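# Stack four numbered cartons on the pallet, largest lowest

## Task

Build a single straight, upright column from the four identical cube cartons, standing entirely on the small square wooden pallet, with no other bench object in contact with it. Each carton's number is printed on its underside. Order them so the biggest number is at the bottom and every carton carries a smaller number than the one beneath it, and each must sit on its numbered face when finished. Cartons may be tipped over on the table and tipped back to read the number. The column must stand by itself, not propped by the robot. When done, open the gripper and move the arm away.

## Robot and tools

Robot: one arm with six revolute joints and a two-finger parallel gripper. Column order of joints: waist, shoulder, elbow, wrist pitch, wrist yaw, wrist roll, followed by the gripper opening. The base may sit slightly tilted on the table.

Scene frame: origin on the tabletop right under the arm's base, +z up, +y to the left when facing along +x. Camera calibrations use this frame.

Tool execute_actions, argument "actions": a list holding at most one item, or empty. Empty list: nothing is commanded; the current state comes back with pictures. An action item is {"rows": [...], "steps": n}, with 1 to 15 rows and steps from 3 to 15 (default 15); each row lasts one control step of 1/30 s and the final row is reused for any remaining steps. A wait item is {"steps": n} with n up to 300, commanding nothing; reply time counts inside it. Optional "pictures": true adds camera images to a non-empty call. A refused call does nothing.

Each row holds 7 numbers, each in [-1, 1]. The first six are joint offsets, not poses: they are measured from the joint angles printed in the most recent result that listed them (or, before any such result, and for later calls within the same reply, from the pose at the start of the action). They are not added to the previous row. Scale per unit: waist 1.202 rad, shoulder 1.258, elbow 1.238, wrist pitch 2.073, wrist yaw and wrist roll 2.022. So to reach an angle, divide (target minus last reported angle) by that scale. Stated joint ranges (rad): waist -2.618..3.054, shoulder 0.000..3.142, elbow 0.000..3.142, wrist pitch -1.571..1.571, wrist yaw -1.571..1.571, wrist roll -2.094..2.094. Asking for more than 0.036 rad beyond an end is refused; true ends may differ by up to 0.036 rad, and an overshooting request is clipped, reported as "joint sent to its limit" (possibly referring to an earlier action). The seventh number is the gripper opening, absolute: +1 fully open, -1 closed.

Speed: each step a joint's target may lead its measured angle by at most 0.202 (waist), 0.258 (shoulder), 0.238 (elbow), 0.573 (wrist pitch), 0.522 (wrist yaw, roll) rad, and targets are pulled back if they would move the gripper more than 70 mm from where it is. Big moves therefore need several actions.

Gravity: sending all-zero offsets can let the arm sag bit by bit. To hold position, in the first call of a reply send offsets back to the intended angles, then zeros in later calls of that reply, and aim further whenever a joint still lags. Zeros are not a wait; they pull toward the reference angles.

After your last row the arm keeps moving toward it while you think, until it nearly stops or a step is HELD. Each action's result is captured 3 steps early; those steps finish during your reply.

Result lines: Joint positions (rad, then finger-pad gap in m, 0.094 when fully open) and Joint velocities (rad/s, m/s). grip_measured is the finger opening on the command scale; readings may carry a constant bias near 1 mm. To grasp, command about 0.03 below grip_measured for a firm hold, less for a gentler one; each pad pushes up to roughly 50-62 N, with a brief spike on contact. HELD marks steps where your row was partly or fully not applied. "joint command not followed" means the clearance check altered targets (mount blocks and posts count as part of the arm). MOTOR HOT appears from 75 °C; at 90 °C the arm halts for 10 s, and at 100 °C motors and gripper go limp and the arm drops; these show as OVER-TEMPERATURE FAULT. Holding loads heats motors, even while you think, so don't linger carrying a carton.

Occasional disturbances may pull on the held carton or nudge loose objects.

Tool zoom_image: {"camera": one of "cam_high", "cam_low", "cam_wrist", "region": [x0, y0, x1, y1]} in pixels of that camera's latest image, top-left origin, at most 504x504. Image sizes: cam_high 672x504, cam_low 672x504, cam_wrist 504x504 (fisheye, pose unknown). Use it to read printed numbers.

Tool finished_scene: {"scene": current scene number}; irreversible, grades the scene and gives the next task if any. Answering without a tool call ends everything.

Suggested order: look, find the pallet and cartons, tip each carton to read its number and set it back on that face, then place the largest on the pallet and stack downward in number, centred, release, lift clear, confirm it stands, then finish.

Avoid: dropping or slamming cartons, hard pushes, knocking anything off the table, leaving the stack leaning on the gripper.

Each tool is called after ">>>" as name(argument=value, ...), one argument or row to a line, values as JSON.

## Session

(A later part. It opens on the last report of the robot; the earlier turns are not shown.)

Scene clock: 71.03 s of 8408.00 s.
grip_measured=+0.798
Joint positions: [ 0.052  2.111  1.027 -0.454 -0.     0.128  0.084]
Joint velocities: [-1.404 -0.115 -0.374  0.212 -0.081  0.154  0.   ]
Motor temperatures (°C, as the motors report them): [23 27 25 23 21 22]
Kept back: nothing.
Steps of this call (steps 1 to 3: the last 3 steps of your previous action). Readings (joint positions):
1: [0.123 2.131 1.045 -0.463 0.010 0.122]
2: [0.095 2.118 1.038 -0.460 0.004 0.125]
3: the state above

>>> execute_actions(
  actions=[
    {"rows": [[-0.14,0.005,-0.06,0,0.003,0.014,0.75],[-0.17,0.005,-0.063,0.005,0.003,0.014,0.7],[-0.2,0.005,-0.066,0.01,0.003,0.014,0.7],[-0.23,0.012,-0.066,0.018,0.003,0.014,0.7],[-0.255,0.025,-0.066,0.028,0.003,0.014,0.7],[-0.275,0.043,-0.066,0.04,0.003,0.014,0.7],[-0.288,0.064,-0.066,0.054,0.003,0.014,0.7],[-0.295,0.086,-0.066,0.068,0.003,0.014,0.7],[-0.295,0.108,-0.066,0.082,0.003,0.014,0.7],[-0.295,0.128,-0.066,0.094,0.003,0.014,0.7],[-0.295,0.145,-0.066,0.104,0.003,0.014,0.7],[-0.295,0.157,-0.066,0.111,0.003,0.014,0.7],[-0.295,0.165,-0.066,0.115,0.003,0.014,0.7],[-0.295,0.168,-0.066,0.117,0.003,0.014,0.7]], "steps": 15},
  ],
)

>>> execute_actions(
  actions=[
    {"steps": 10},
  ],
  pictures=true,
)

Scene clock: 71.60 s of 8408.00 s.
grip_measured=+0.702
Joint positions: [-0.316  2.256  0.962 -0.317  0.011  0.15   0.08 ]
Joint velocities: [ 0.007  0.803 -0.002  0.535  0.022  0.095  0.   ]
Motor temperatures (°C, as the motors report them): [23 27 25 23 21 22]
Steps of this call (steps 1 to 5: the robot went on to your last target; steps 6 to 17: the first 12 steps of this action). Readings (joint positions):
6: [-0.124 2.110 0.966 -0.458 0.024 0.146]
7: [-0.125 2.110 0.964 -0.458 0.020 0.146]
9: [-0.148 2.110 0.962 -0.456 0.009 0.146]
13: [-0.268 2.147 0.962 -0.402 0.005 0.148]
17: the state above

Scene clock: 71.93 s of 8408.00 s.
grip_measured=+0.702
Joint positions: [-0.309  2.324  0.955 -0.247  0.011  0.15   0.08 ]
Joint velocities: [ 0.007  0.002  0.017  0.125 -0.066 -0.037  0.   ]
Motor temperatures (°C, as the motors report them): [23 27 25 23 21 22]
Kept back: nothing.
Steps of this call (steps 1 to 3: the last 3 steps of your previous action; steps 4 to 10: the robot went on to your last target). Readings (joint positions):
1: [-0.314 2.282 0.962 -0.302 0.011 0.150]
2: [-0.312 2.303 0.962 -0.291 0.011 0.150]
4: [-0.310 2.323 0.958 -0.276 0.011 0.150]
8: [-0.309 2.324 0.955 -0.256 0.011 0.150]
10: the state above

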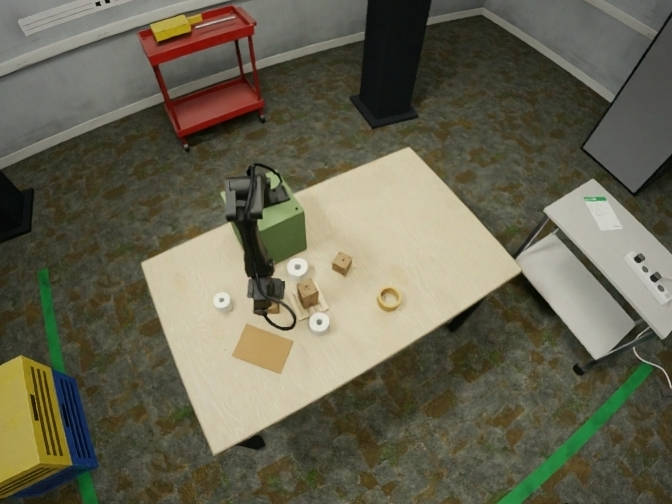

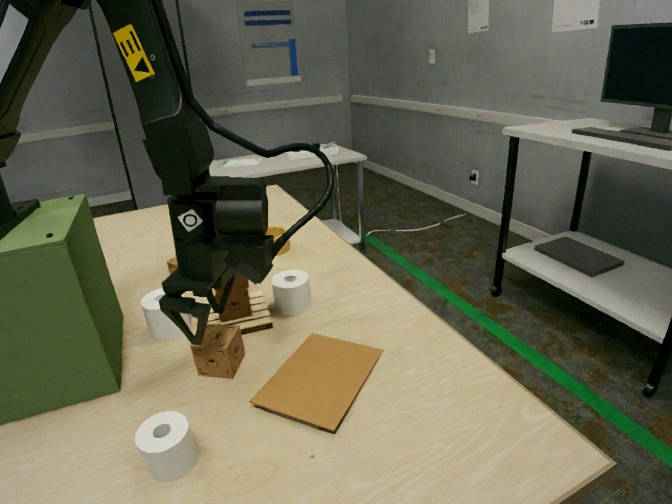

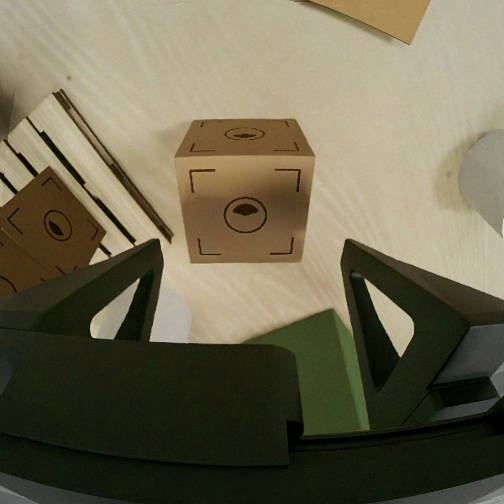

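>>> execute_actions(
  actions=[
    {"rows": [[0.006,0.005,0.012,0.02,-0.003,0,0.7],[0.012,0.014,0.018,0.026,-0.003,0,0.7],[0.012,0.027,0.023,0.033,-0.003,0,0.7],[0.012,0.043,0.028,0.041,-0.003,0,0.7],[0.012,0.06,0.033,0.049,-0.003,0,0.7],[0.012,0.078,0.038,0.057,-0.003,0,0.7],[0.012,0.096,0.043,0.064,-0.003,0,0.7],[0.012,0.112,0.047,0.071,-0.003,0,0.7],[0.012,0.126,0.051,0.077,-0.003,0,0.7],[0.012,0.137,0.054,0.082,-0.003,0,0.7],[0.012,0.145,0.056,0.085,-0.003,0,0.7],[0.012,0.149,0.056,0.086,-0.003,0,0.7],[0.012,0.15,0.056,0.086,-0.003,0,0.7]], "steps": 15},
  ],
)

>>> execute_actions(
  actions=[
    {"steps": 10},
  ],
  pictures=true,
)

Scene clock: 72.47 s of 8408.00 s.
grip_measured=+0.702
Joint positions: [-0.302  2.485  1.    -0.123  0.011  0.15   0.08 ]
Joint velocities: [ 0.002  0.413  0.002  0.183 -0.037  0.022 -0.001]
Motor temperatures (°C, as the motors report them): [23 27 25 23 21 22]
Steps of this call (steps 1 to 4: the robot went on to your last target; steps 5 to 16: the first 12 steps of this action). Readings (joint positions):
5: [-0.309 2.324 0.955 -0.238 0.011 0.150]
6: [-0.309 2.324 0.955 -0.236 0.011 0.150]
8: [-0.306 2.332 0.958 -0.223 0.011 0.150]
12: [-0.303 2.404 0.986 -0.171 0.011 0.150]
16: the state above

Scene clock: 72.80 s of 8408.00 s.
grip_measured=+0.702
Joint positions: [-0.302  2.509  1.    -0.098  0.011  0.15   0.08 ]
Joint velocities: [ 0.002 -0.012 -0.022  0.037  0.007 -0.066  0.   ]
Motor temperatures (°C, as the motors report them): [23 27 25 23 21 22]
Kept back: nothing.
Steps of this call (steps 1 to 3: the last 3 steps of your previous action; steps 4 to 10: the robot went on to your last target). Readings (joint positions):
1: [-0.302 2.496 1.000 -0.119 0.011 0.150]
2: [-0.302 2.504 1.000 -0.118 0.011 0.150]
4: [-0.302 2.509 1.000 -0.116 0.011 0.150]
8: [-0.302 2.509 1.000 -0.102 0.011 0.150]
10: the state above

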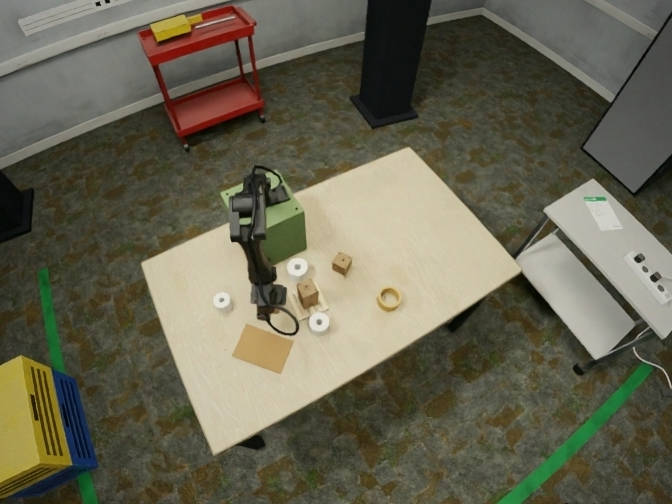

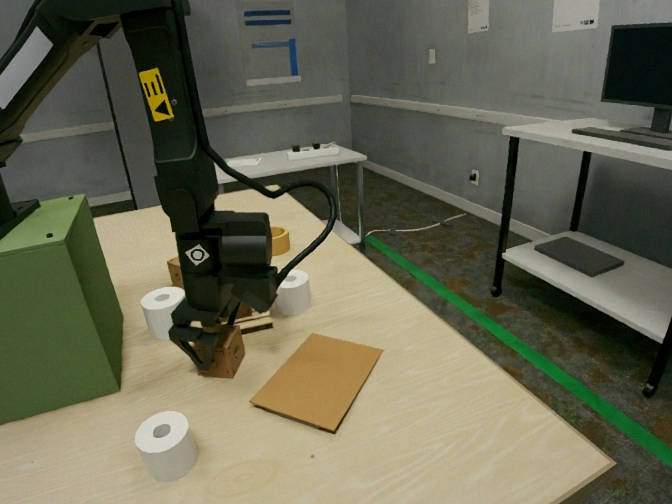

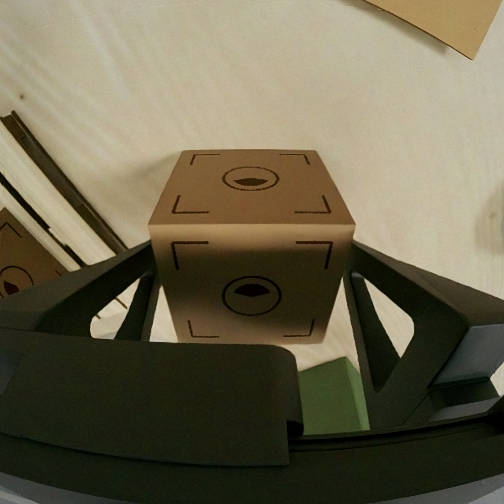

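>>> execute_actions(
  actions=[
    {"rows": [[0,0,0.018,0.017,0,0,0.7],[0,0,0.018,0.018,0,0,0.7],[0,0,0.018,0.018,0,0,0.7],[0,0,0.018,0.018,0,0,0.62],[0,0,0.018,0.018,0,0,0.52],[0,0,0.018,0.018,0,0,0.42],[0,0,0.018,0.018,0,0,0.33],[0,0,0.018,0.018,0,0,0.27],[0,0,0.018,0.018,0,0,0.23],[0,0,0.018,0.018,0,0,0.19]], "steps": 14},
  ],
  pictures=true,
)

Scene clock: 73.27 s of 8408.00 s.
grip_measured=+0.218
Joint positions: [-0.302  2.509  1.    -0.086  0.011  0.15   0.057]
Joint velocities: [ 0.002  0.007 -0.007  0.051  0.037 -0.037 -0.   ]
Motor temperatures (°C, as the motors report them): [23 27 25 23 21 22]
Steps of this call (steps 1 to 3: the robot went on to your last target; steps 4 to 14: the first 11 steps of this action). Readings (joint positions):
4: [-0.302 2.509 1.000 -0.094 0.011 0.150]
5: [-0.302 2.509 1.000 -0.093 0.011 0.150]
7: [-0.302 2.509 1.000 -0.090 0.011 0.150]
11: [-0.302 2.509 1.000 -0.086 0.011 0.150]
14: the state above

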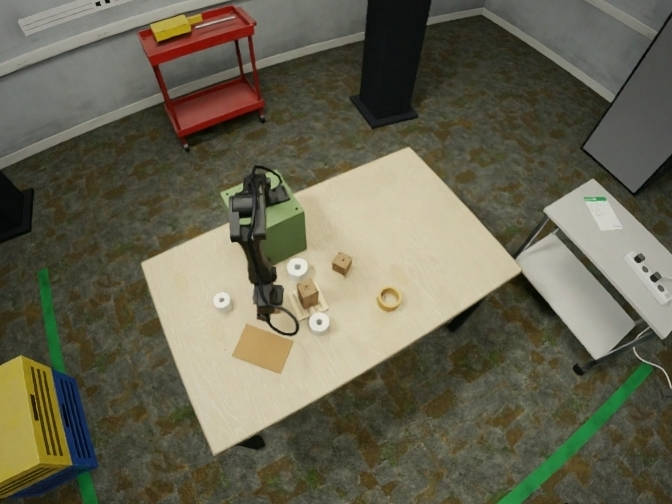

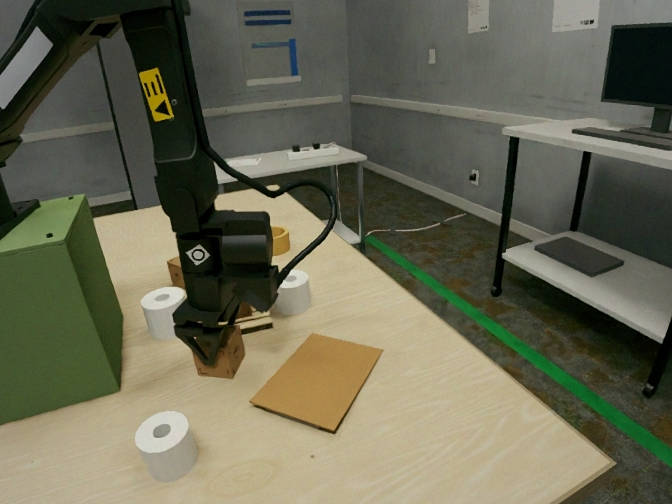

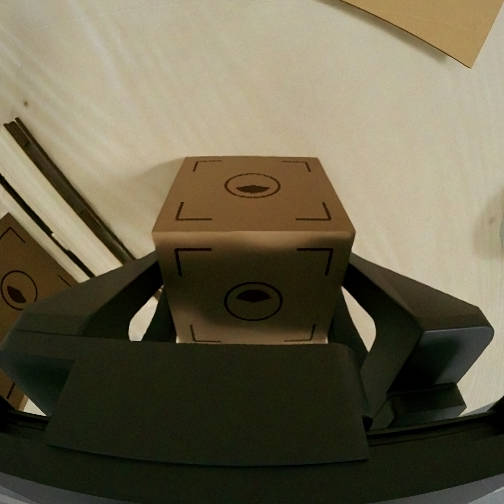

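>>> execute_actions(
  actions=[
    {"rows": [[0,-0.015,0.018,-0.012,0,0,0.19],[0,-0.04,0.018,-0.03,0,0,0.19],[0,-0.075,0.018,-0.055,0,0,0.19],[0,-0.115,0.02,-0.083,0,0,0.19],[0,-0.16,0.024,-0.115,0,0,0.19],[0,-0.205,0.03,-0.147,0,0,0.19],[0,-0.25,0.037,-0.178,0,0,0.19],[0,-0.29,0.044,-0.207,0,0,0.19],[0,-0.325,0.05,-0.232,0,0,0.19],[0,-0.352,0.056,-0.25,0,0,0.19],[0,-0.37,0.06,-0.261,0,0,0.19],[0.01,-0.379,0.063,-0.268,0,-0.005,0.19],[0.03,-0.381,0.063,-0.268,0,-0.01,0.19],[0.06,-0.381,0.063,-0.268,0,-0.015,0.19],[0.1,-0.381,0.063,-0.268,0,-0.018,0.19]], "steps": 15},
  ],
)

>>> execute_actions(
  actions=[
    {"steps": 3},
  ],
)

Scene clock: 73.97 s of 8408.00 s.
grip_measured=+0.218
Joint positions: [-0.302  2.077  1.053 -0.474  0.011  0.15   0.057]
Joint velocities: [-0.007 -1.126  0.408 -0.769  0.007  0.095 -0.001]
Motor temperatures (°C, as the motors report them): [23 27 25 23 21 22]
Steps of this call (steps 1 to 3: the last 3 steps of your previous action; steps 4 to 9: the robot went on to your last target; steps 10 to 21: the first 12 steps of this action). Readings (joint positions):
10: [-0.302 2.509 1.000 -0.086 0.011 0.150]
11: [-0.302 2.506 1.000 -0.091 0.011 0.150]
13: [-0.302 2.478 1.000 -0.139 0.011 0.150]
17: [-0.302 2.291 1.003 -0.318 0.011 0.150]
21: the state above

Scene clock: 74.07 s of 8408.00 s.
grip_measured=+0.218
Joint positions: [-0.273  2.014  1.08  -0.518  0.019  0.141  0.057]
Joint velocities: [ 0.623 -0.168  0.115 -0.242  0.095 -0.154 -0.001]
Motor temperatures (°C, as the motors report them): [23 27 25 23 21 22]
Kept back: nothing.
Steps of this call (steps 1 to 3: the last 3 steps of your previous action). Readings (joint positions):
1: [-0.300 2.045 1.066 -0.495 0.012 0.148]
2: [-0.291 2.024 1.075 -0.508 0.014 0.144]
3: the state above

>>> execute_actions(
  actions=[
    {"rows": [[0.09,0.01,-0.005,-0.045,-0.001,-0.014,0.19],[0.115,0.01,-0.01,-0.042,-0.001,-0.014,0.19],[0.145,0.01,-0.015,-0.04,-0.001,-0.014,0.19],[0.18,0.01,-0.02,-0.038,-0.001,-0.014,0.19],[0.215,0.01,-0.024,-0.037,-0.001,-0.014,0.19],[0.25,0.01,-0.027,-0.037,-0.001,-0.014,0.19],[0.28,0.01,-0.027,-0.037,-0.001,-0.014,0.19],[0.305,0.012,-0.027,-0.037,-0.001,-0.014,0.19],[0.323,0.018,-0.027,-0.037,-0.001,-0.014,0.19],[0.336,0.026,-0.027,-0.037,-0.001,-0.014,0.19],[0.343,0.034,-0.027,-0.037,-0.001,-0.014,0.19],[0.347,0.042,-0.027,-0.037,-0.001,-0.014,0.19],[0.347,0.048,-0.027,-0.037,-0.001,-0.014,0.19]], "steps": 15},
  ],
)

>>> execute_actions(
  actions=[
    {"steps": 12},
  ],
  pictures=true,
)

>>> zoom_image(
  camera="cam_wrist",
  region=[140, 60, 360, 240],
)

>>> zoom_image(
  camera="cam_low",
  region=[170, 190, 300, 340],
)

Scene clock: 74.67 s of 8408.00 s.
grip_measured=+0.218
Joint positions: [ 0.149  2.033  1.066 -0.6    0.009  0.118  0.057]
Joint velocities: [ 0.466  0.188  0.022 -0.007 -0.168  0.022  0.   ]
Motor temperatures (°C, as the motors report them): [23 27 25 23 21 22]
Steps of this call (steps 1 to 6: the robot went on to your last target; steps 7 to 18: the first 12 steps of this action). Readings (joint positions):
7: [-0.168 2.022 1.082 -0.601 0.005 0.123]
8: [-0.166 2.022 1.082 -0.602 0.008 0.123]
10: [-0.141 2.022 1.082 -0.602 0.018 0.123]
14: [0.015 2.022 1.069 -0.600 0.025 0.122]
18: the state above

Scene clock: 75.07 s of 8408.00 s.
grip_measured=+0.218
Joint positions: [ 0.15   2.07   1.066 -0.6    0.008  0.117  0.057]
Joint velocities: [-0.017 -0.007  0.007  0.007 -0.051  0.022  0.   ]
Motor temperatures (°C, as the motors report them): [23 27 25 23 21 22]
Kept back: nothing.
Steps of this call (steps 1 to 3: the last 3 steps of your previous action; steps 4 to 12: the robot went on to your last target). Readings (joint positions):
1: [0.160 2.041 1.066 -0.600 0.006 0.118]
2: [0.163 2.050 1.066 -0.600 0.005 0.117]
4: [0.158 2.064 1.066 -0.600 0.006 0.117]
8: [0.150 2.070 1.066 -0.600 0.008 0.117]
12: the state above

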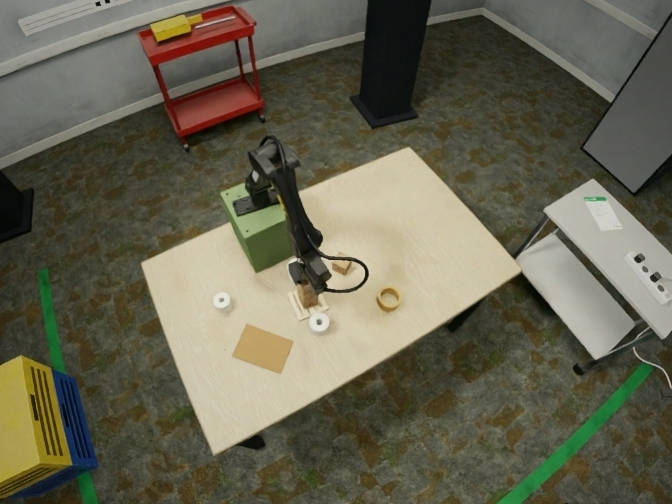

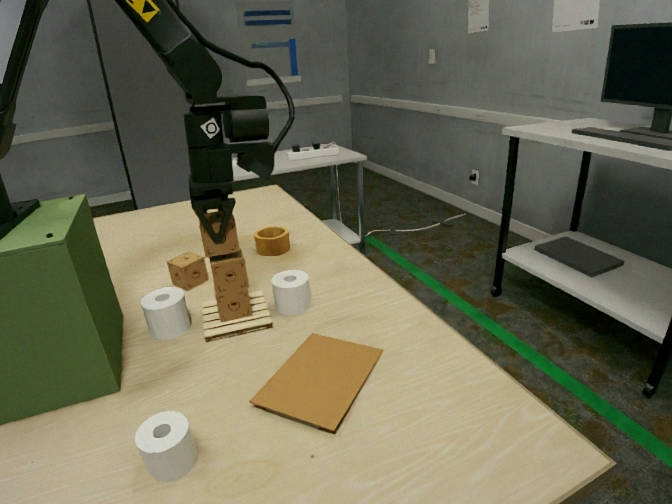

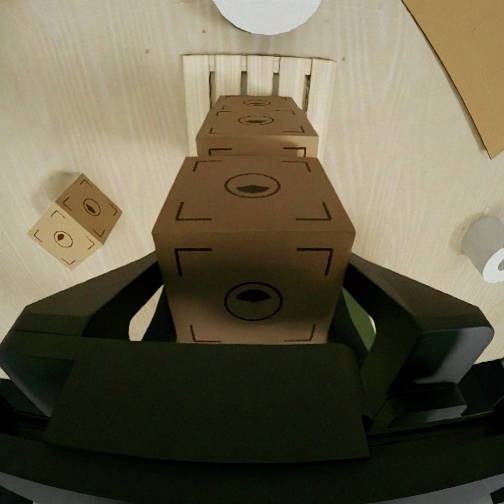

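Region (140, 60, 360, 240) of cam_wrist's 504x504 image, scaled by 2.291, with more detail than that image has; it fills the top 412 rows of this view, and the rest is white.

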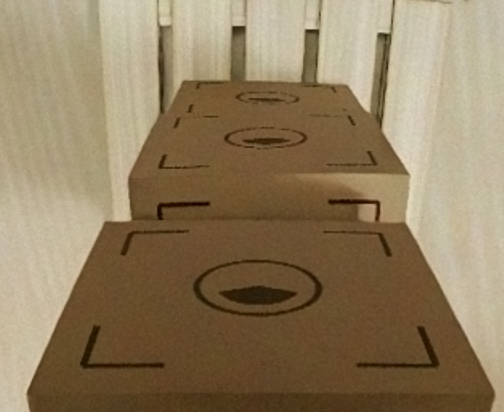

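Region (170, 190, 300, 340) of cam_low's 672x504 image, scaled by 3.360, with more detail than that image has; it fills the left 437 columns of this view, and the rest is white.

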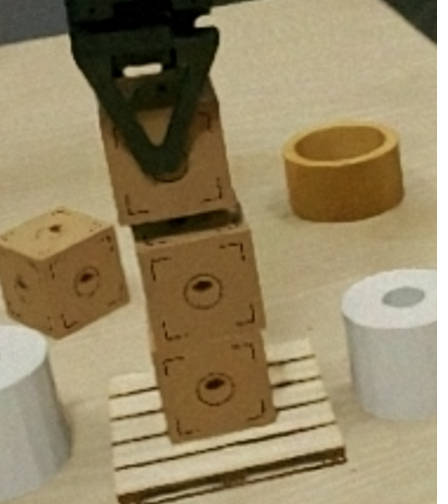

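>>> execute_actions(
  actions=[
    {"rows": [[-0.004,0.004,0,0.012,0.005,0,0.19],[-0.008,0.009,0,0.017,0.008,0,0.19],[-0.008,0.014,0,0.021,0.008,0,0.19],[-0.008,0.019,0,0.024,0.008,0,0.19],[-0.008,0.023,0,0.026,0.008,0,0.19],[-0.008,0.026,0,0.027,0.008,0,0.19]], "steps": 15},
  ],
)

>>> execute_actions(
  actions=[
    {"steps": 5},
  ],
  pictures=true,
)

>>> zoom_image(
  camera="cam_wrist",
  region=[140, 60, 360, 240],
)

>>> zoom_image(
  camera="cam_low",
  region=[170, 190, 300, 340],
)

Scene clock: 75.73 s of 8408.00 s.
grip_measured=+0.218
Joint positions: [ 0.15   2.094  1.066 -0.572  0.014  0.117  0.057]
Joint velocities: [-0.017 -0.007 -0.012 -0.037 -0.037 -0.007 -0.001]
Motor temperatures (°C, as the motors report them): [23 27 25 23 21 22]
Steps of this call (steps 1 to 8: the robot went on to your last target; steps 9 to 20: the first 12 steps of this action). Readings (joint positions):
9: [0.150 2.070 1.066 -0.600 0.008 0.117]
10: [0.150 2.070 1.066 -0.599 0.009 0.117]
12: [0.150 2.071 1.066 -0.593 0.011 0.117]
16: [0.150 2.086 1.066 -0.575 0.013 0.117]
20: the state above

Scene clock: 75.90 s of 8408.00 s.
grip_measured=+0.218
Joint positions: [ 0.15   2.094  1.066 -0.569  0.014  0.117  0.057]
Joint velocities: [-0.012  0.002  0.007  0.051  0.081 -0.11   0.   ]
Motor temperatures (°C, as the motors report them): [23 27 25 23 21 22]
Kept back: nothing.
Steps of this call (steps 1 to 3: the last 3 steps of your previous action; steps 4 to 5: the robot went on to your last target). Readings (joint positions):
1: [0.150 2.094 1.066 -0.571 0.014 0.117]
2: [0.150 2.094 1.066 -0.570 0.014 0.117]
4: [0.150 2.094 1.066 -0.569 0.014 0.117]
5: the state above

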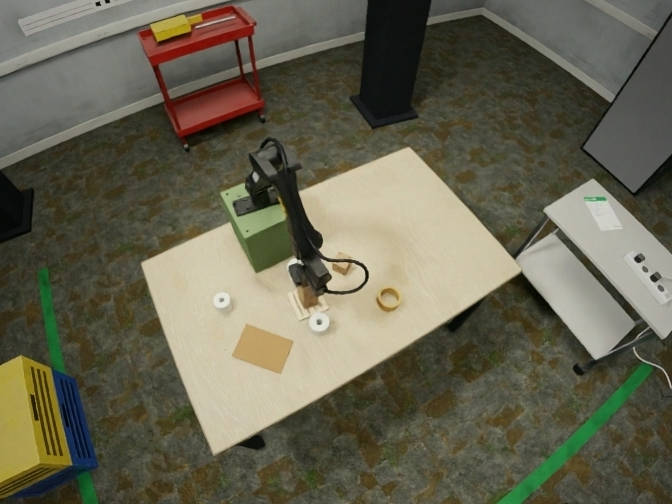

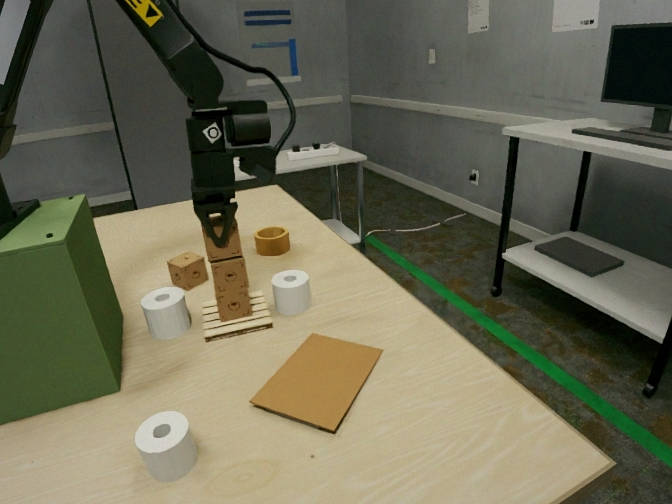

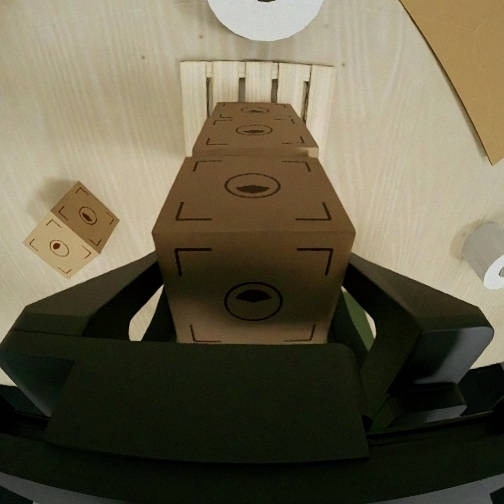

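Region (140, 60, 360, 240) of cam_wrist's 504x504 image, scaled by 2.291, with more detail than that image has; it fills the top 412 rows of this view, and the rest is white.

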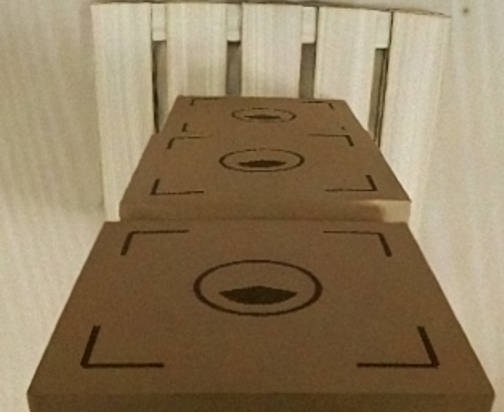

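Region (170, 190, 300, 340) of cam_low's 672x504 image, scaled by 3.360, with more detail than that image has; it fills the left 437 columns of this view, and the rest is white.

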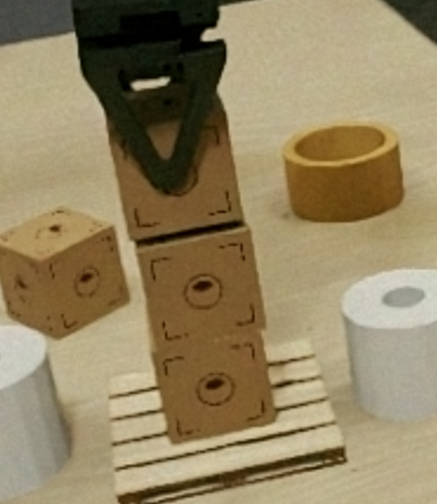

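>>> execute_actions(
  actions=[
    {"rows": [[-0.008,0.004,0,0.012,0.004,0,0.19],[-0.013,0.005,0,0.014,0.004,0,0.19],[-0.013,0.006,0,0.016,0.004,0,0.19],[-0.013,0.008,0,0.018,0.004,0,0.19],[-0.013,0.011,0,0.02,0.004,0,0.19],[-0.013,0.015,0,0.021,0.004,0,0.19],[-0.013,0.019,0,0.021,0.004,0,0.19],[-0.013,0.022,0,0.021,0.004,0,0.19],[-0.013,0.024,0,0.021,0.004,0,0.19]], "steps": 15},
  ],
)

>>> execute_actions(
  actions=[
    {"steps": 5},
  ],
  pictures=true,
)

>>> zoom_image(
  camera="cam_wrist",
  region=[140, 60, 360, 240],
)

>>> zoom_image(
  camera="cam_low",
  region=[170, 190, 300, 340],
)

Scene clock: 76.40 s of 8408.00 s.
grip_measured=+0.218
Joint positions: [ 0.142  2.111  1.066 -0.55   0.014  0.117  0.057]
Joint velocities: [-0.007  0.076 -0.002 -0.022  0.11   0.007  0.   ]
Motor temperatures (°C, as the motors report them): [23 27 25 23 21 22]
Steps of this call (steps 1 to 3: the robot went on to your last target; steps 4 to 15: the first 12 steps of this action). Readings (joint positions):
4: [0.150 2.094 1.066 -0.567 0.014 0.117]
5: [0.150 2.094 1.066 -0.567 0.014 0.117]
7: [0.147 2.094 1.066 -0.564 0.014 0.117]
11: [0.142 2.097 1.066 -0.554 0.014 0.117]
15: the state above

Scene clock: 76.57 s of 8408.00 s.
grip_measured=+0.218
Joint positions: [ 0.142  2.112  1.066 -0.547  0.014  0.117  0.057]
Joint velocities: [-0.012 -0.012 -0.007  0.007  0.007 -0.051  0.   ]
Motor temperatures (°C, as the motors report them): [23 27 25 23 21 22]
Kept back: nothing.
Steps of this call (steps 1 to 3: the last 3 steps of your previous action; steps 4 to 5: the robot went on to your last target). Readings (joint positions):
1: [0.142 2.112 1.066 -0.549 0.014 0.117]
2: [0.142 2.112 1.066 -0.547 0.014 0.117]
4: [0.142 2.112 1.066 -0.547 0.014 0.117]
5: the state above

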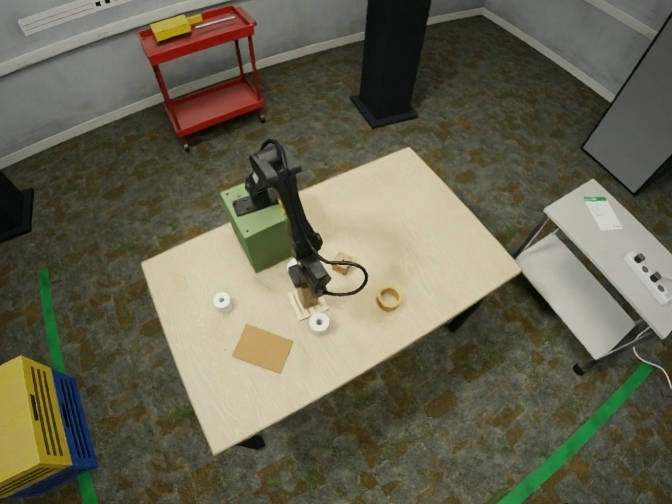

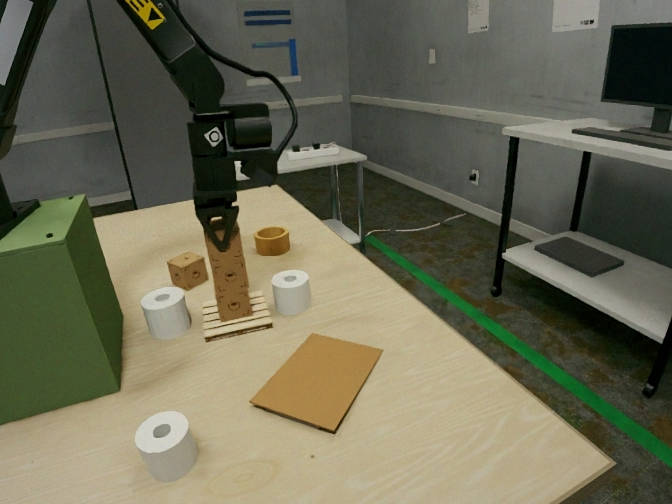

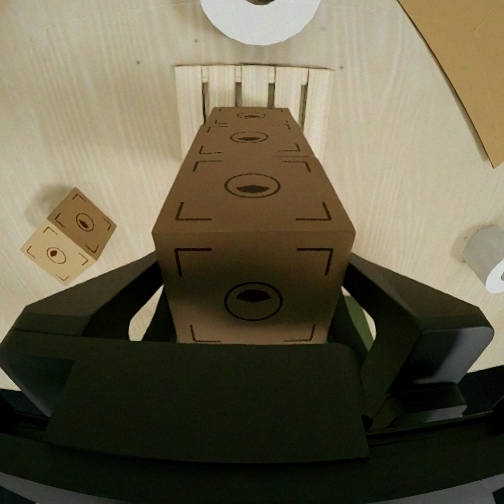

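Region (140, 60, 360, 240) of cam_wrist's 504x504 image, scaled by 2.291, with more detail than that image has; it fills the top 412 rows of this view, and the rest is white.

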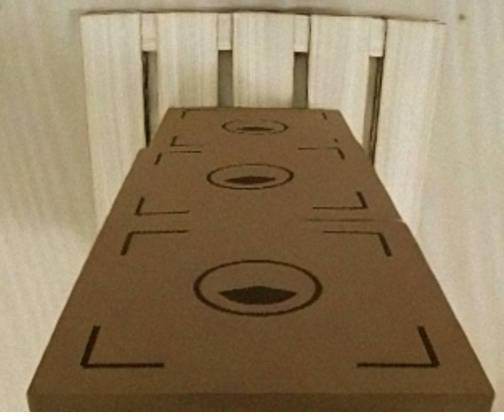

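Region (170, 190, 300, 340) of cam_low's 672x504 image, scaled by 3.360, with more detail than that image has; it fills the left 437 columns of this view, and the rest is white.

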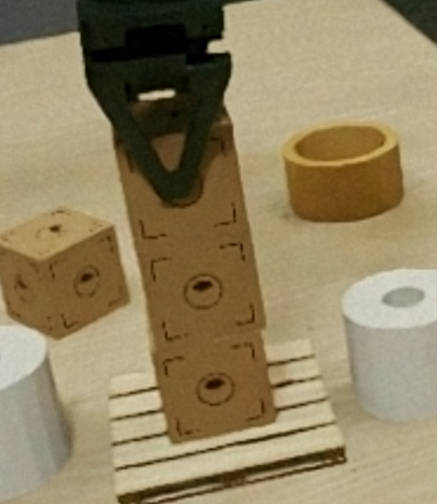

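>>> execute_actions(
  actions=[
    {"rows": [[0,0,0,0,0,0,0.4],[0,0,0,0,0,0,0.65],[0,0,0,0,0,0,0.85],[0,0,0,0,0,0,0.85],[0,-0.015,0.015,-0.012,0,0,0.85],[0,-0.04,0.022,-0.03,0,0,0.85],[0,-0.065,0.03,-0.05,0,0,0.85],[0,-0.09,0.037,-0.07,0,0,0.85],[0,-0.11,0.042,-0.087,0,0,0.85],[0,-0.122,0.045,-0.097,0,0,0.85],[0.012,-0.126,0.045,-0.1,0,0,0.85],[0.04,-0.126,0.045,-0.1,0,0,0.85],[0.08,-0.126,0.045,-0.1,0,0,0.85],[0.13,-0.126,0.045,-0.1,0,0,0.85],[0.185,-0.126,0.045,-0.1,0,0,0.85]], "steps": 15},
  ],
)

>>> execute_actions(
  actions=[
    {"steps": 3},
  ],
)

Scene clock: 77.17 s of 8408.00 s.
grip_measured=+0.848
Joint positions: [ 0.147  1.993  1.087 -0.682  0.015  0.117  0.087]
Joint velocities: [ 0.159 -0.593  0.252 -0.388  0.007  0.037 -0.001]
Motor temperatures (°C, as the motors report them): [23 27 25 23 21 22]
Steps of this call (steps 1 to 6: the robot went on to your last target; steps 7 to 18: the first 12 steps of this action). Readings (joint positions):
7: [0.142 2.112 1.066 -0.547 0.014 0.117]
8: [0.142 2.112 1.066 -0.547 0.014 0.117]
10: [0.142 2.112 1.066 -0.547 0.014 0.117]
14: [0.142 2.087 1.066 -0.587 0.014 0.117]
18: the state above

Scene clock: 77.27 s of 8408.00 s.
grip_measured=+0.848
Joint positions: [ 0.226  1.96   1.107 -0.7    0.028  0.117  0.087]
Joint velocities: [ 1.302 -0.071  0.1   -0.081  0.125  0.022 -0.001]
Motor temperatures (°C, as the motors report them): [23 27 25 23 21 22]
Kept back: nothing.
Steps of this call (steps 1 to 3: the last 3 steps of your previous action). Readings (joint positions):
1: [0.160 1.976 1.095 -0.692 0.019 0.117]
2: [0.186 1.965 1.101 -0.698 0.024 0.117]
3: the state above

>>> execute_actions(
  actions=[
    {"rows": [[0.14,0,0,-0.01,-0.012,0.011,0.85],[0.18,0,0,-0.01,-0.012,0.011,0.85],[0.225,0,0,-0.005,-0.012,0.011,0.85],[0.27,0,0,0,-0.012,0.011,0.85],[0.315,0.005,-0.005,0.01,-0.012,0.011,0.85],[0.355,0.02,-0.012,0.025,-0.012,0.011,0.85],[0.388,0.05,-0.02,0.045,-0.012,0.011,0.85],[0.413,0.09,-0.03,0.072,-0.012,0.011,0.85],[0.43,0.135,-0.04,0.103,-0.012,0.011,0.85],[0.438,0.18,-0.048,0.134,-0.012,0.011,0.85],[0.441,0.225,-0.055,0.163,-0.012,0.011,0.85],[0.441,0.262,-0.06,0.187,-0.012,0.011,0.85],[0.441,0.29,-0.063,0.204,-0.012,0.011,0.85],[0.441,0.306,-0.065,0.214,-0.012,0.011,0.85],[0.441,0.312,-0.065,0.218,-0.012,0.011,0.85]], "steps": 15},
  ],
)

>>> execute_actions(
  actions=[
    {"steps": 13},
  ],
  pictures=true,
)

Scene clock: 77.87 s of 8408.00 s.
grip_measured=+0.848
Joint positions: [ 0.778  2.152  1.096 -0.488 -0.004  0.132  0.087]
Joint velocities: [ 0.32   1.634 -0.242  1.429 -0.11  -0.037 -0.001]
Motor temperatures (°C, as the motors report them): [23 27 25 23 21 22]
Steps of this call (steps 1 to 6: the robot went on to your last target; steps 7 to 18: the first 12 steps of this action). Readings (joint positions):
7: [0.392 1.960 1.111 -0.722 0.004 0.120]
8: [0.395 1.960 1.111 -0.722 0.006 0.123]
10: [0.436 1.960 1.111 -0.721 0.015 0.129]
14: [0.643 1.982 1.111 -0.667 0.016 0.132]
18: the state above

Scene clock: 78.30 s of 8408.00 s.
grip_measured=+0.848
Joint positions: [ 0.76   2.376  1.016 -0.29  -0.004  0.133  0.087]
Joint velocities: [-0.017 -0.002 -0.007  0.198  0.022  0.022 -0.001]
Motor temperatures (°C, as the motors report them): [23 27 25 23 21 22]
Kept back: nothing.
Steps of this call (steps 1 to 3: the last 3 steps of your previous action; steps 4 to 13: the robot went on to your last target). Readings (joint positions):
1: [0.784 2.210 1.087 -0.440 -0.007 0.132]
2: [0.782 2.266 1.074 -0.400 -0.007 0.132]
4: [0.772 2.350 1.047 -0.352 -0.007 0.132]
8: [0.760 2.385 1.016 -0.341 -0.004 0.133]
13: the state above

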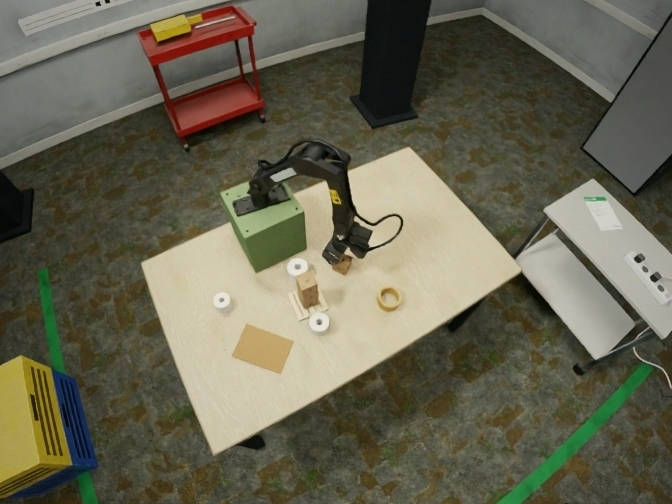

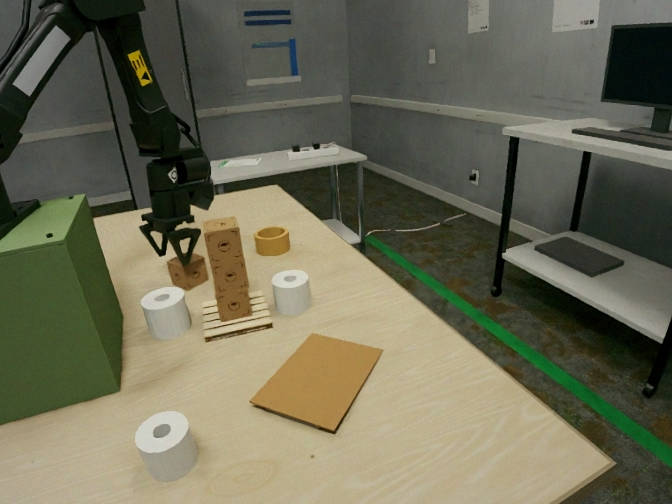

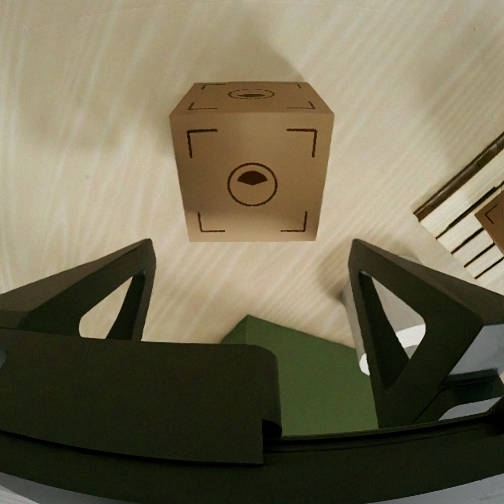

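>>> execute_actions(
  actions=[
    {"rows": [[-0.004,0,0.02,0.03,0.007,0,0.85],[-0.008,0.005,0.03,0.038,0.007,0,0.85],[-0.008,0.014,0.038,0.045,0.007,0,0.85],[-0.008,0.027,0.045,0.052,0.007,0,0.85],[-0.008,0.042,0.051,0.058,0.007,0,0.85],[-0.008,0.058,0.056,0.064,0.007,0,0.8],[-0.008,0.074,0.061,0.07,0.007,0,0.8],[-0.008,0.089,0.065,0.075,0.007,0,0.8],[-0.008,0.103,0.069,0.08,0.007,0,0.8],[-0.008,0.114,0.072,0.083,0.007,0,0.8],[-0.008,0.122,0.074,0.086,0.007,0,0.8],[-0.008,0.128,0.075,0.087,0.007,0,0.8],[-0.008,0.131,0.075,0.087,0.007,0,0.8]], "steps": 15},
  ],
)

>>> execute_actions(
  actions=[
    {"steps": 10},
  ],
  pictures=true,
)

Scene clock: 78.93 s of 8408.00 s.
grip_measured=+0.802
Joint positions: [ 0.76   2.5    1.087 -0.152  0.     0.133  0.085]
Joint velocities: [-0.002  0.437 -0.012  0.125 -0.081 -0.007 -0.001]
Motor temperatures (°C, as the motors report them): [23 27 25 23 21 22]
Steps of this call (steps 1 to 7: the robot went on to your last target; steps 8 to 19: the first 12 steps of this action). Readings (joint positions):
8: [0.760 2.375 1.016 -0.272 -0.003 0.133]
9: [0.760 2.375 1.016 -0.267 -0.003 0.133]
11: [0.760 2.379 1.025 -0.258 -0.001 0.133]
15: [0.760 2.429 1.069 -0.201 -0.000 0.133]
19: the state above

Scene clock: 79.27 s of 8408.00 s.
grip_measured=+0.802
Joint positions: [ 0.76   2.538  1.087 -0.138  0.     0.133  0.085]
Joint velocities: [ 0.002 -0.007  0.007  0.007  0.066 -0.037 -0.   ]
Motor temperatures (°C, as the motors report them): [23 27 25 23 21 22]
Kept back: nothing.
Steps of this call (steps 1 to 3: the last 3 steps of your previous action; steps 4 to 10: the robot went on to your last target). Readings (joint positions):
1: [0.760 2.514 1.087 -0.147 0.000 0.133]
2: [0.760 2.525 1.087 -0.147 0.000 0.133]
4: [0.760 2.536 1.087 -0.147 0.000 0.133]
8: [0.760 2.538 1.087 -0.140 0.000 0.133]
10: the state above

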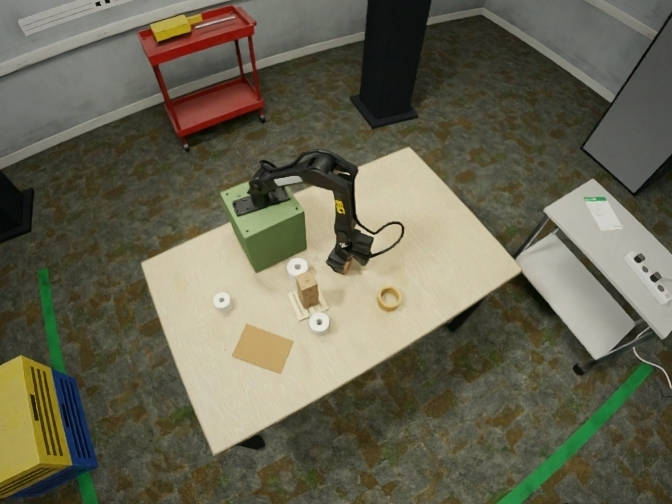

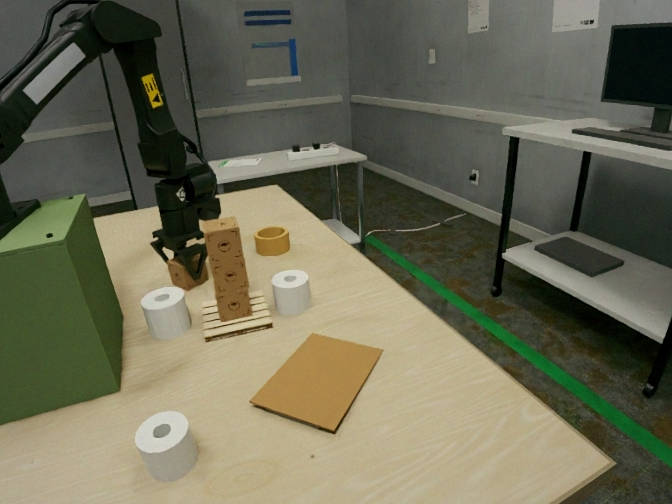

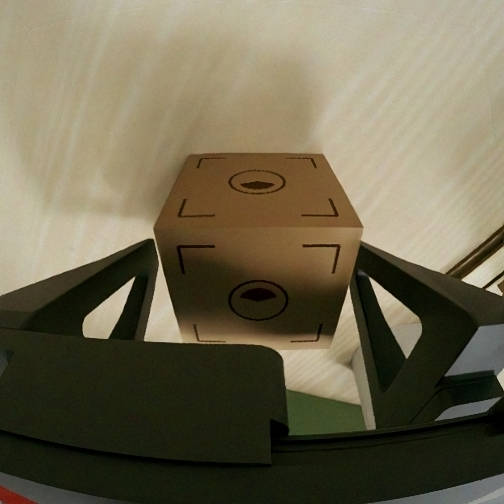

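>>> execute_actions(
  actions=[
    {"rows": [[-0.009,0,0.018,0.014,0.005,0,0.78],[-0.012,0,0.018,0.015,0.005,0,0.72],[-0.012,0,0.018,0.015,0.005,0,0.64],[-0.012,0,0.018,0.015,0.005,0,0.55],[-0.012,0,0.018,0.015,0.005,0,0.46],[-0.012,0,0.018,0.015,0.005,0,0.38],[-0.012,0,0.018,0.015,0.005,0,0.31],[-0.012,0,0.018,0.015,0.005,0,0.26],[-0.012,0,0.018,0.015,0.005,0,0.23],[-0.012,0,0.018,0.015,0.005,0,0.19]], "steps": 14},
  ],
  pictures=true,
)

Scene clock: 79.73 s of 8408.00 s.
grip_measured=+0.218
Joint positions: [ 0.753  2.538  1.087 -0.131  0.001  0.133  0.057]
Joint velocities: [ 0.007 -0.007  0.007 -0.037 -0.037  0.022 -0.002]
Motor temperatures (°C, as the motors report them): [23 27 25 23 21 22]
Steps of this call (steps 1 to 3: the robot went on to your last target; steps 4 to 14: the first 11 steps of this action). Readings (joint positions):
4: [0.760 2.538 1.087 -0.135 0.000 0.133]
5: [0.760 2.538 1.087 -0.135 0.000 0.133]
7: [0.758 2.538 1.087 -0.133 0.000 0.133]
11: [0.754 2.538 1.087 -0.131 0.001 0.133]
14: the state above

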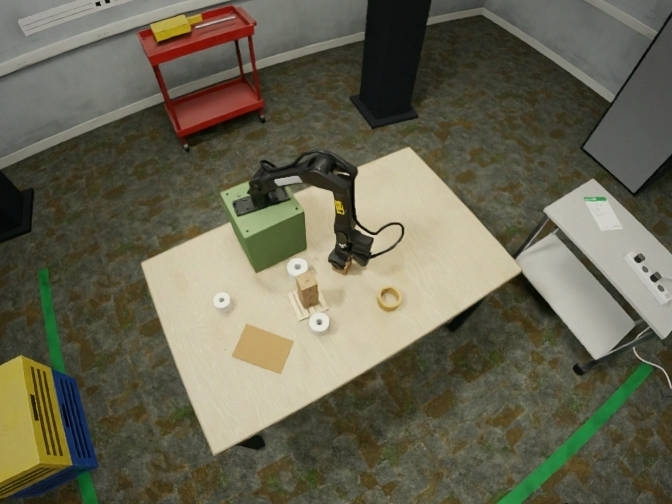

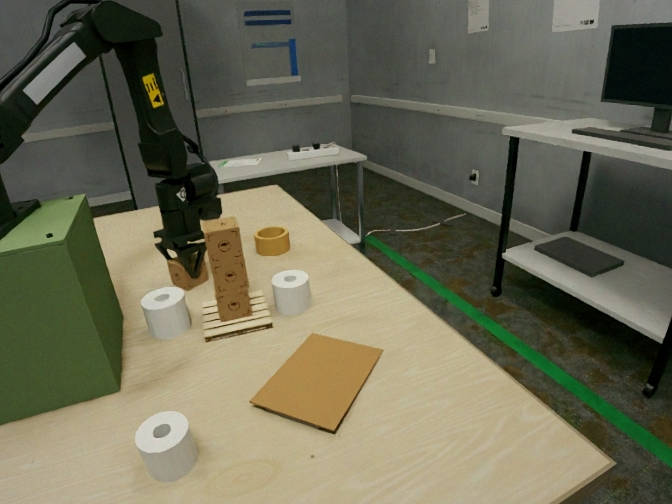

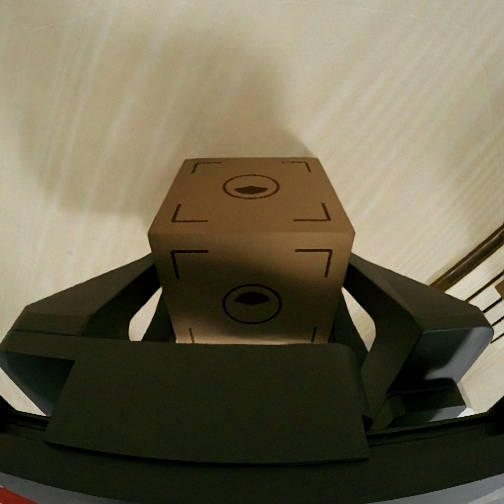

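>>> execute_actions(
  actions=[
    {"rows": [[0,-0.015,0.018,-0.012,0,0,0.19],[0,-0.04,0.018,-0.03,0,0,0.19],[0,-0.075,0.018,-0.055,0,0,0.19],[0,-0.118,0.018,-0.085,0,0,0.19],[0,-0.165,0.02,-0.118,0,0,0.19],[0,-0.215,0.022,-0.152,0,0,0.19],[0,-0.265,0.025,-0.187,0,0,0.19],[0,-0.315,0.028,-0.221,0,0,0.19],[0,-0.362,0.031,-0.253,0,0,0.19],[0,-0.405,0.034,-0.282,0,0,0.19],[-0.008,-0.442,0.036,-0.307,0,0,0.19],[-0.025,-0.472,0.038,-0.326,0,0,0.19],[-0.05,-0.494,0.04,-0.34,0,0,0.19],[-0.08,-0.508,0.04,-0.348,0,0,0.19],[-0.115,-0.515,0.04,-0.352,0,0,0.19]], "steps": 15},
  ],
)

>>> execute_actions(
  actions=[
    {"steps": 5},
  ],
)

Scene clock: 80.40 s of 8408.00 s.
grip_measured=+0.218
Joint positions: [ 0.752  2.063  1.106 -0.547  0.     0.133  0.057]
Joint velocities: [-0.061 -1.8    0.208 -1.487  0.007 -0.022  0.   ]
Motor temperatures (°C, as the motors report them): [23 27 25 23 21 22]
Steps of this call (steps 1 to 3: the last 3 steps of your previous action; steps 4 to 8: the robot went on to your last target; steps 9 to 20: the first 12 steps of this action). Readings (joint positions):
9: [0.753 2.538 1.087 -0.131 0.001 0.133]
10: [0.753 2.535 1.087 -0.136 0.001 0.133]
12: [0.753 2.507 1.087 -0.184 0.001 0.133]
16: [0.753 2.321 1.087 -0.361 0.001 0.133]
20: the state above

Scene clock: 80.57 s of 8408.00 s.
grip_measured=+0.218
Joint positions: [ 0.647  1.873  1.14  -0.718 -0.007  0.133  0.057]
Joint velocities: [-0.833 -0.222  0.061 -0.549  0.095 -0.007 -0.001]
Motor temperatures (°C, as the motors report them): [23 27 25 23 21 22]
Kept back: nothing.
Steps of this call (steps 1 to 3: the last 3 steps of your previous action; steps 4 to 5: the robot went on to your last target). Readings (joint positions):
1: [0.745 2.004 1.114 -0.595 -0.002 0.133]
2: [0.730 1.953 1.123 -0.637 -0.005 0.133]
4: [0.676 1.887 1.136 -0.697 -0.010 0.133]
5: the state above


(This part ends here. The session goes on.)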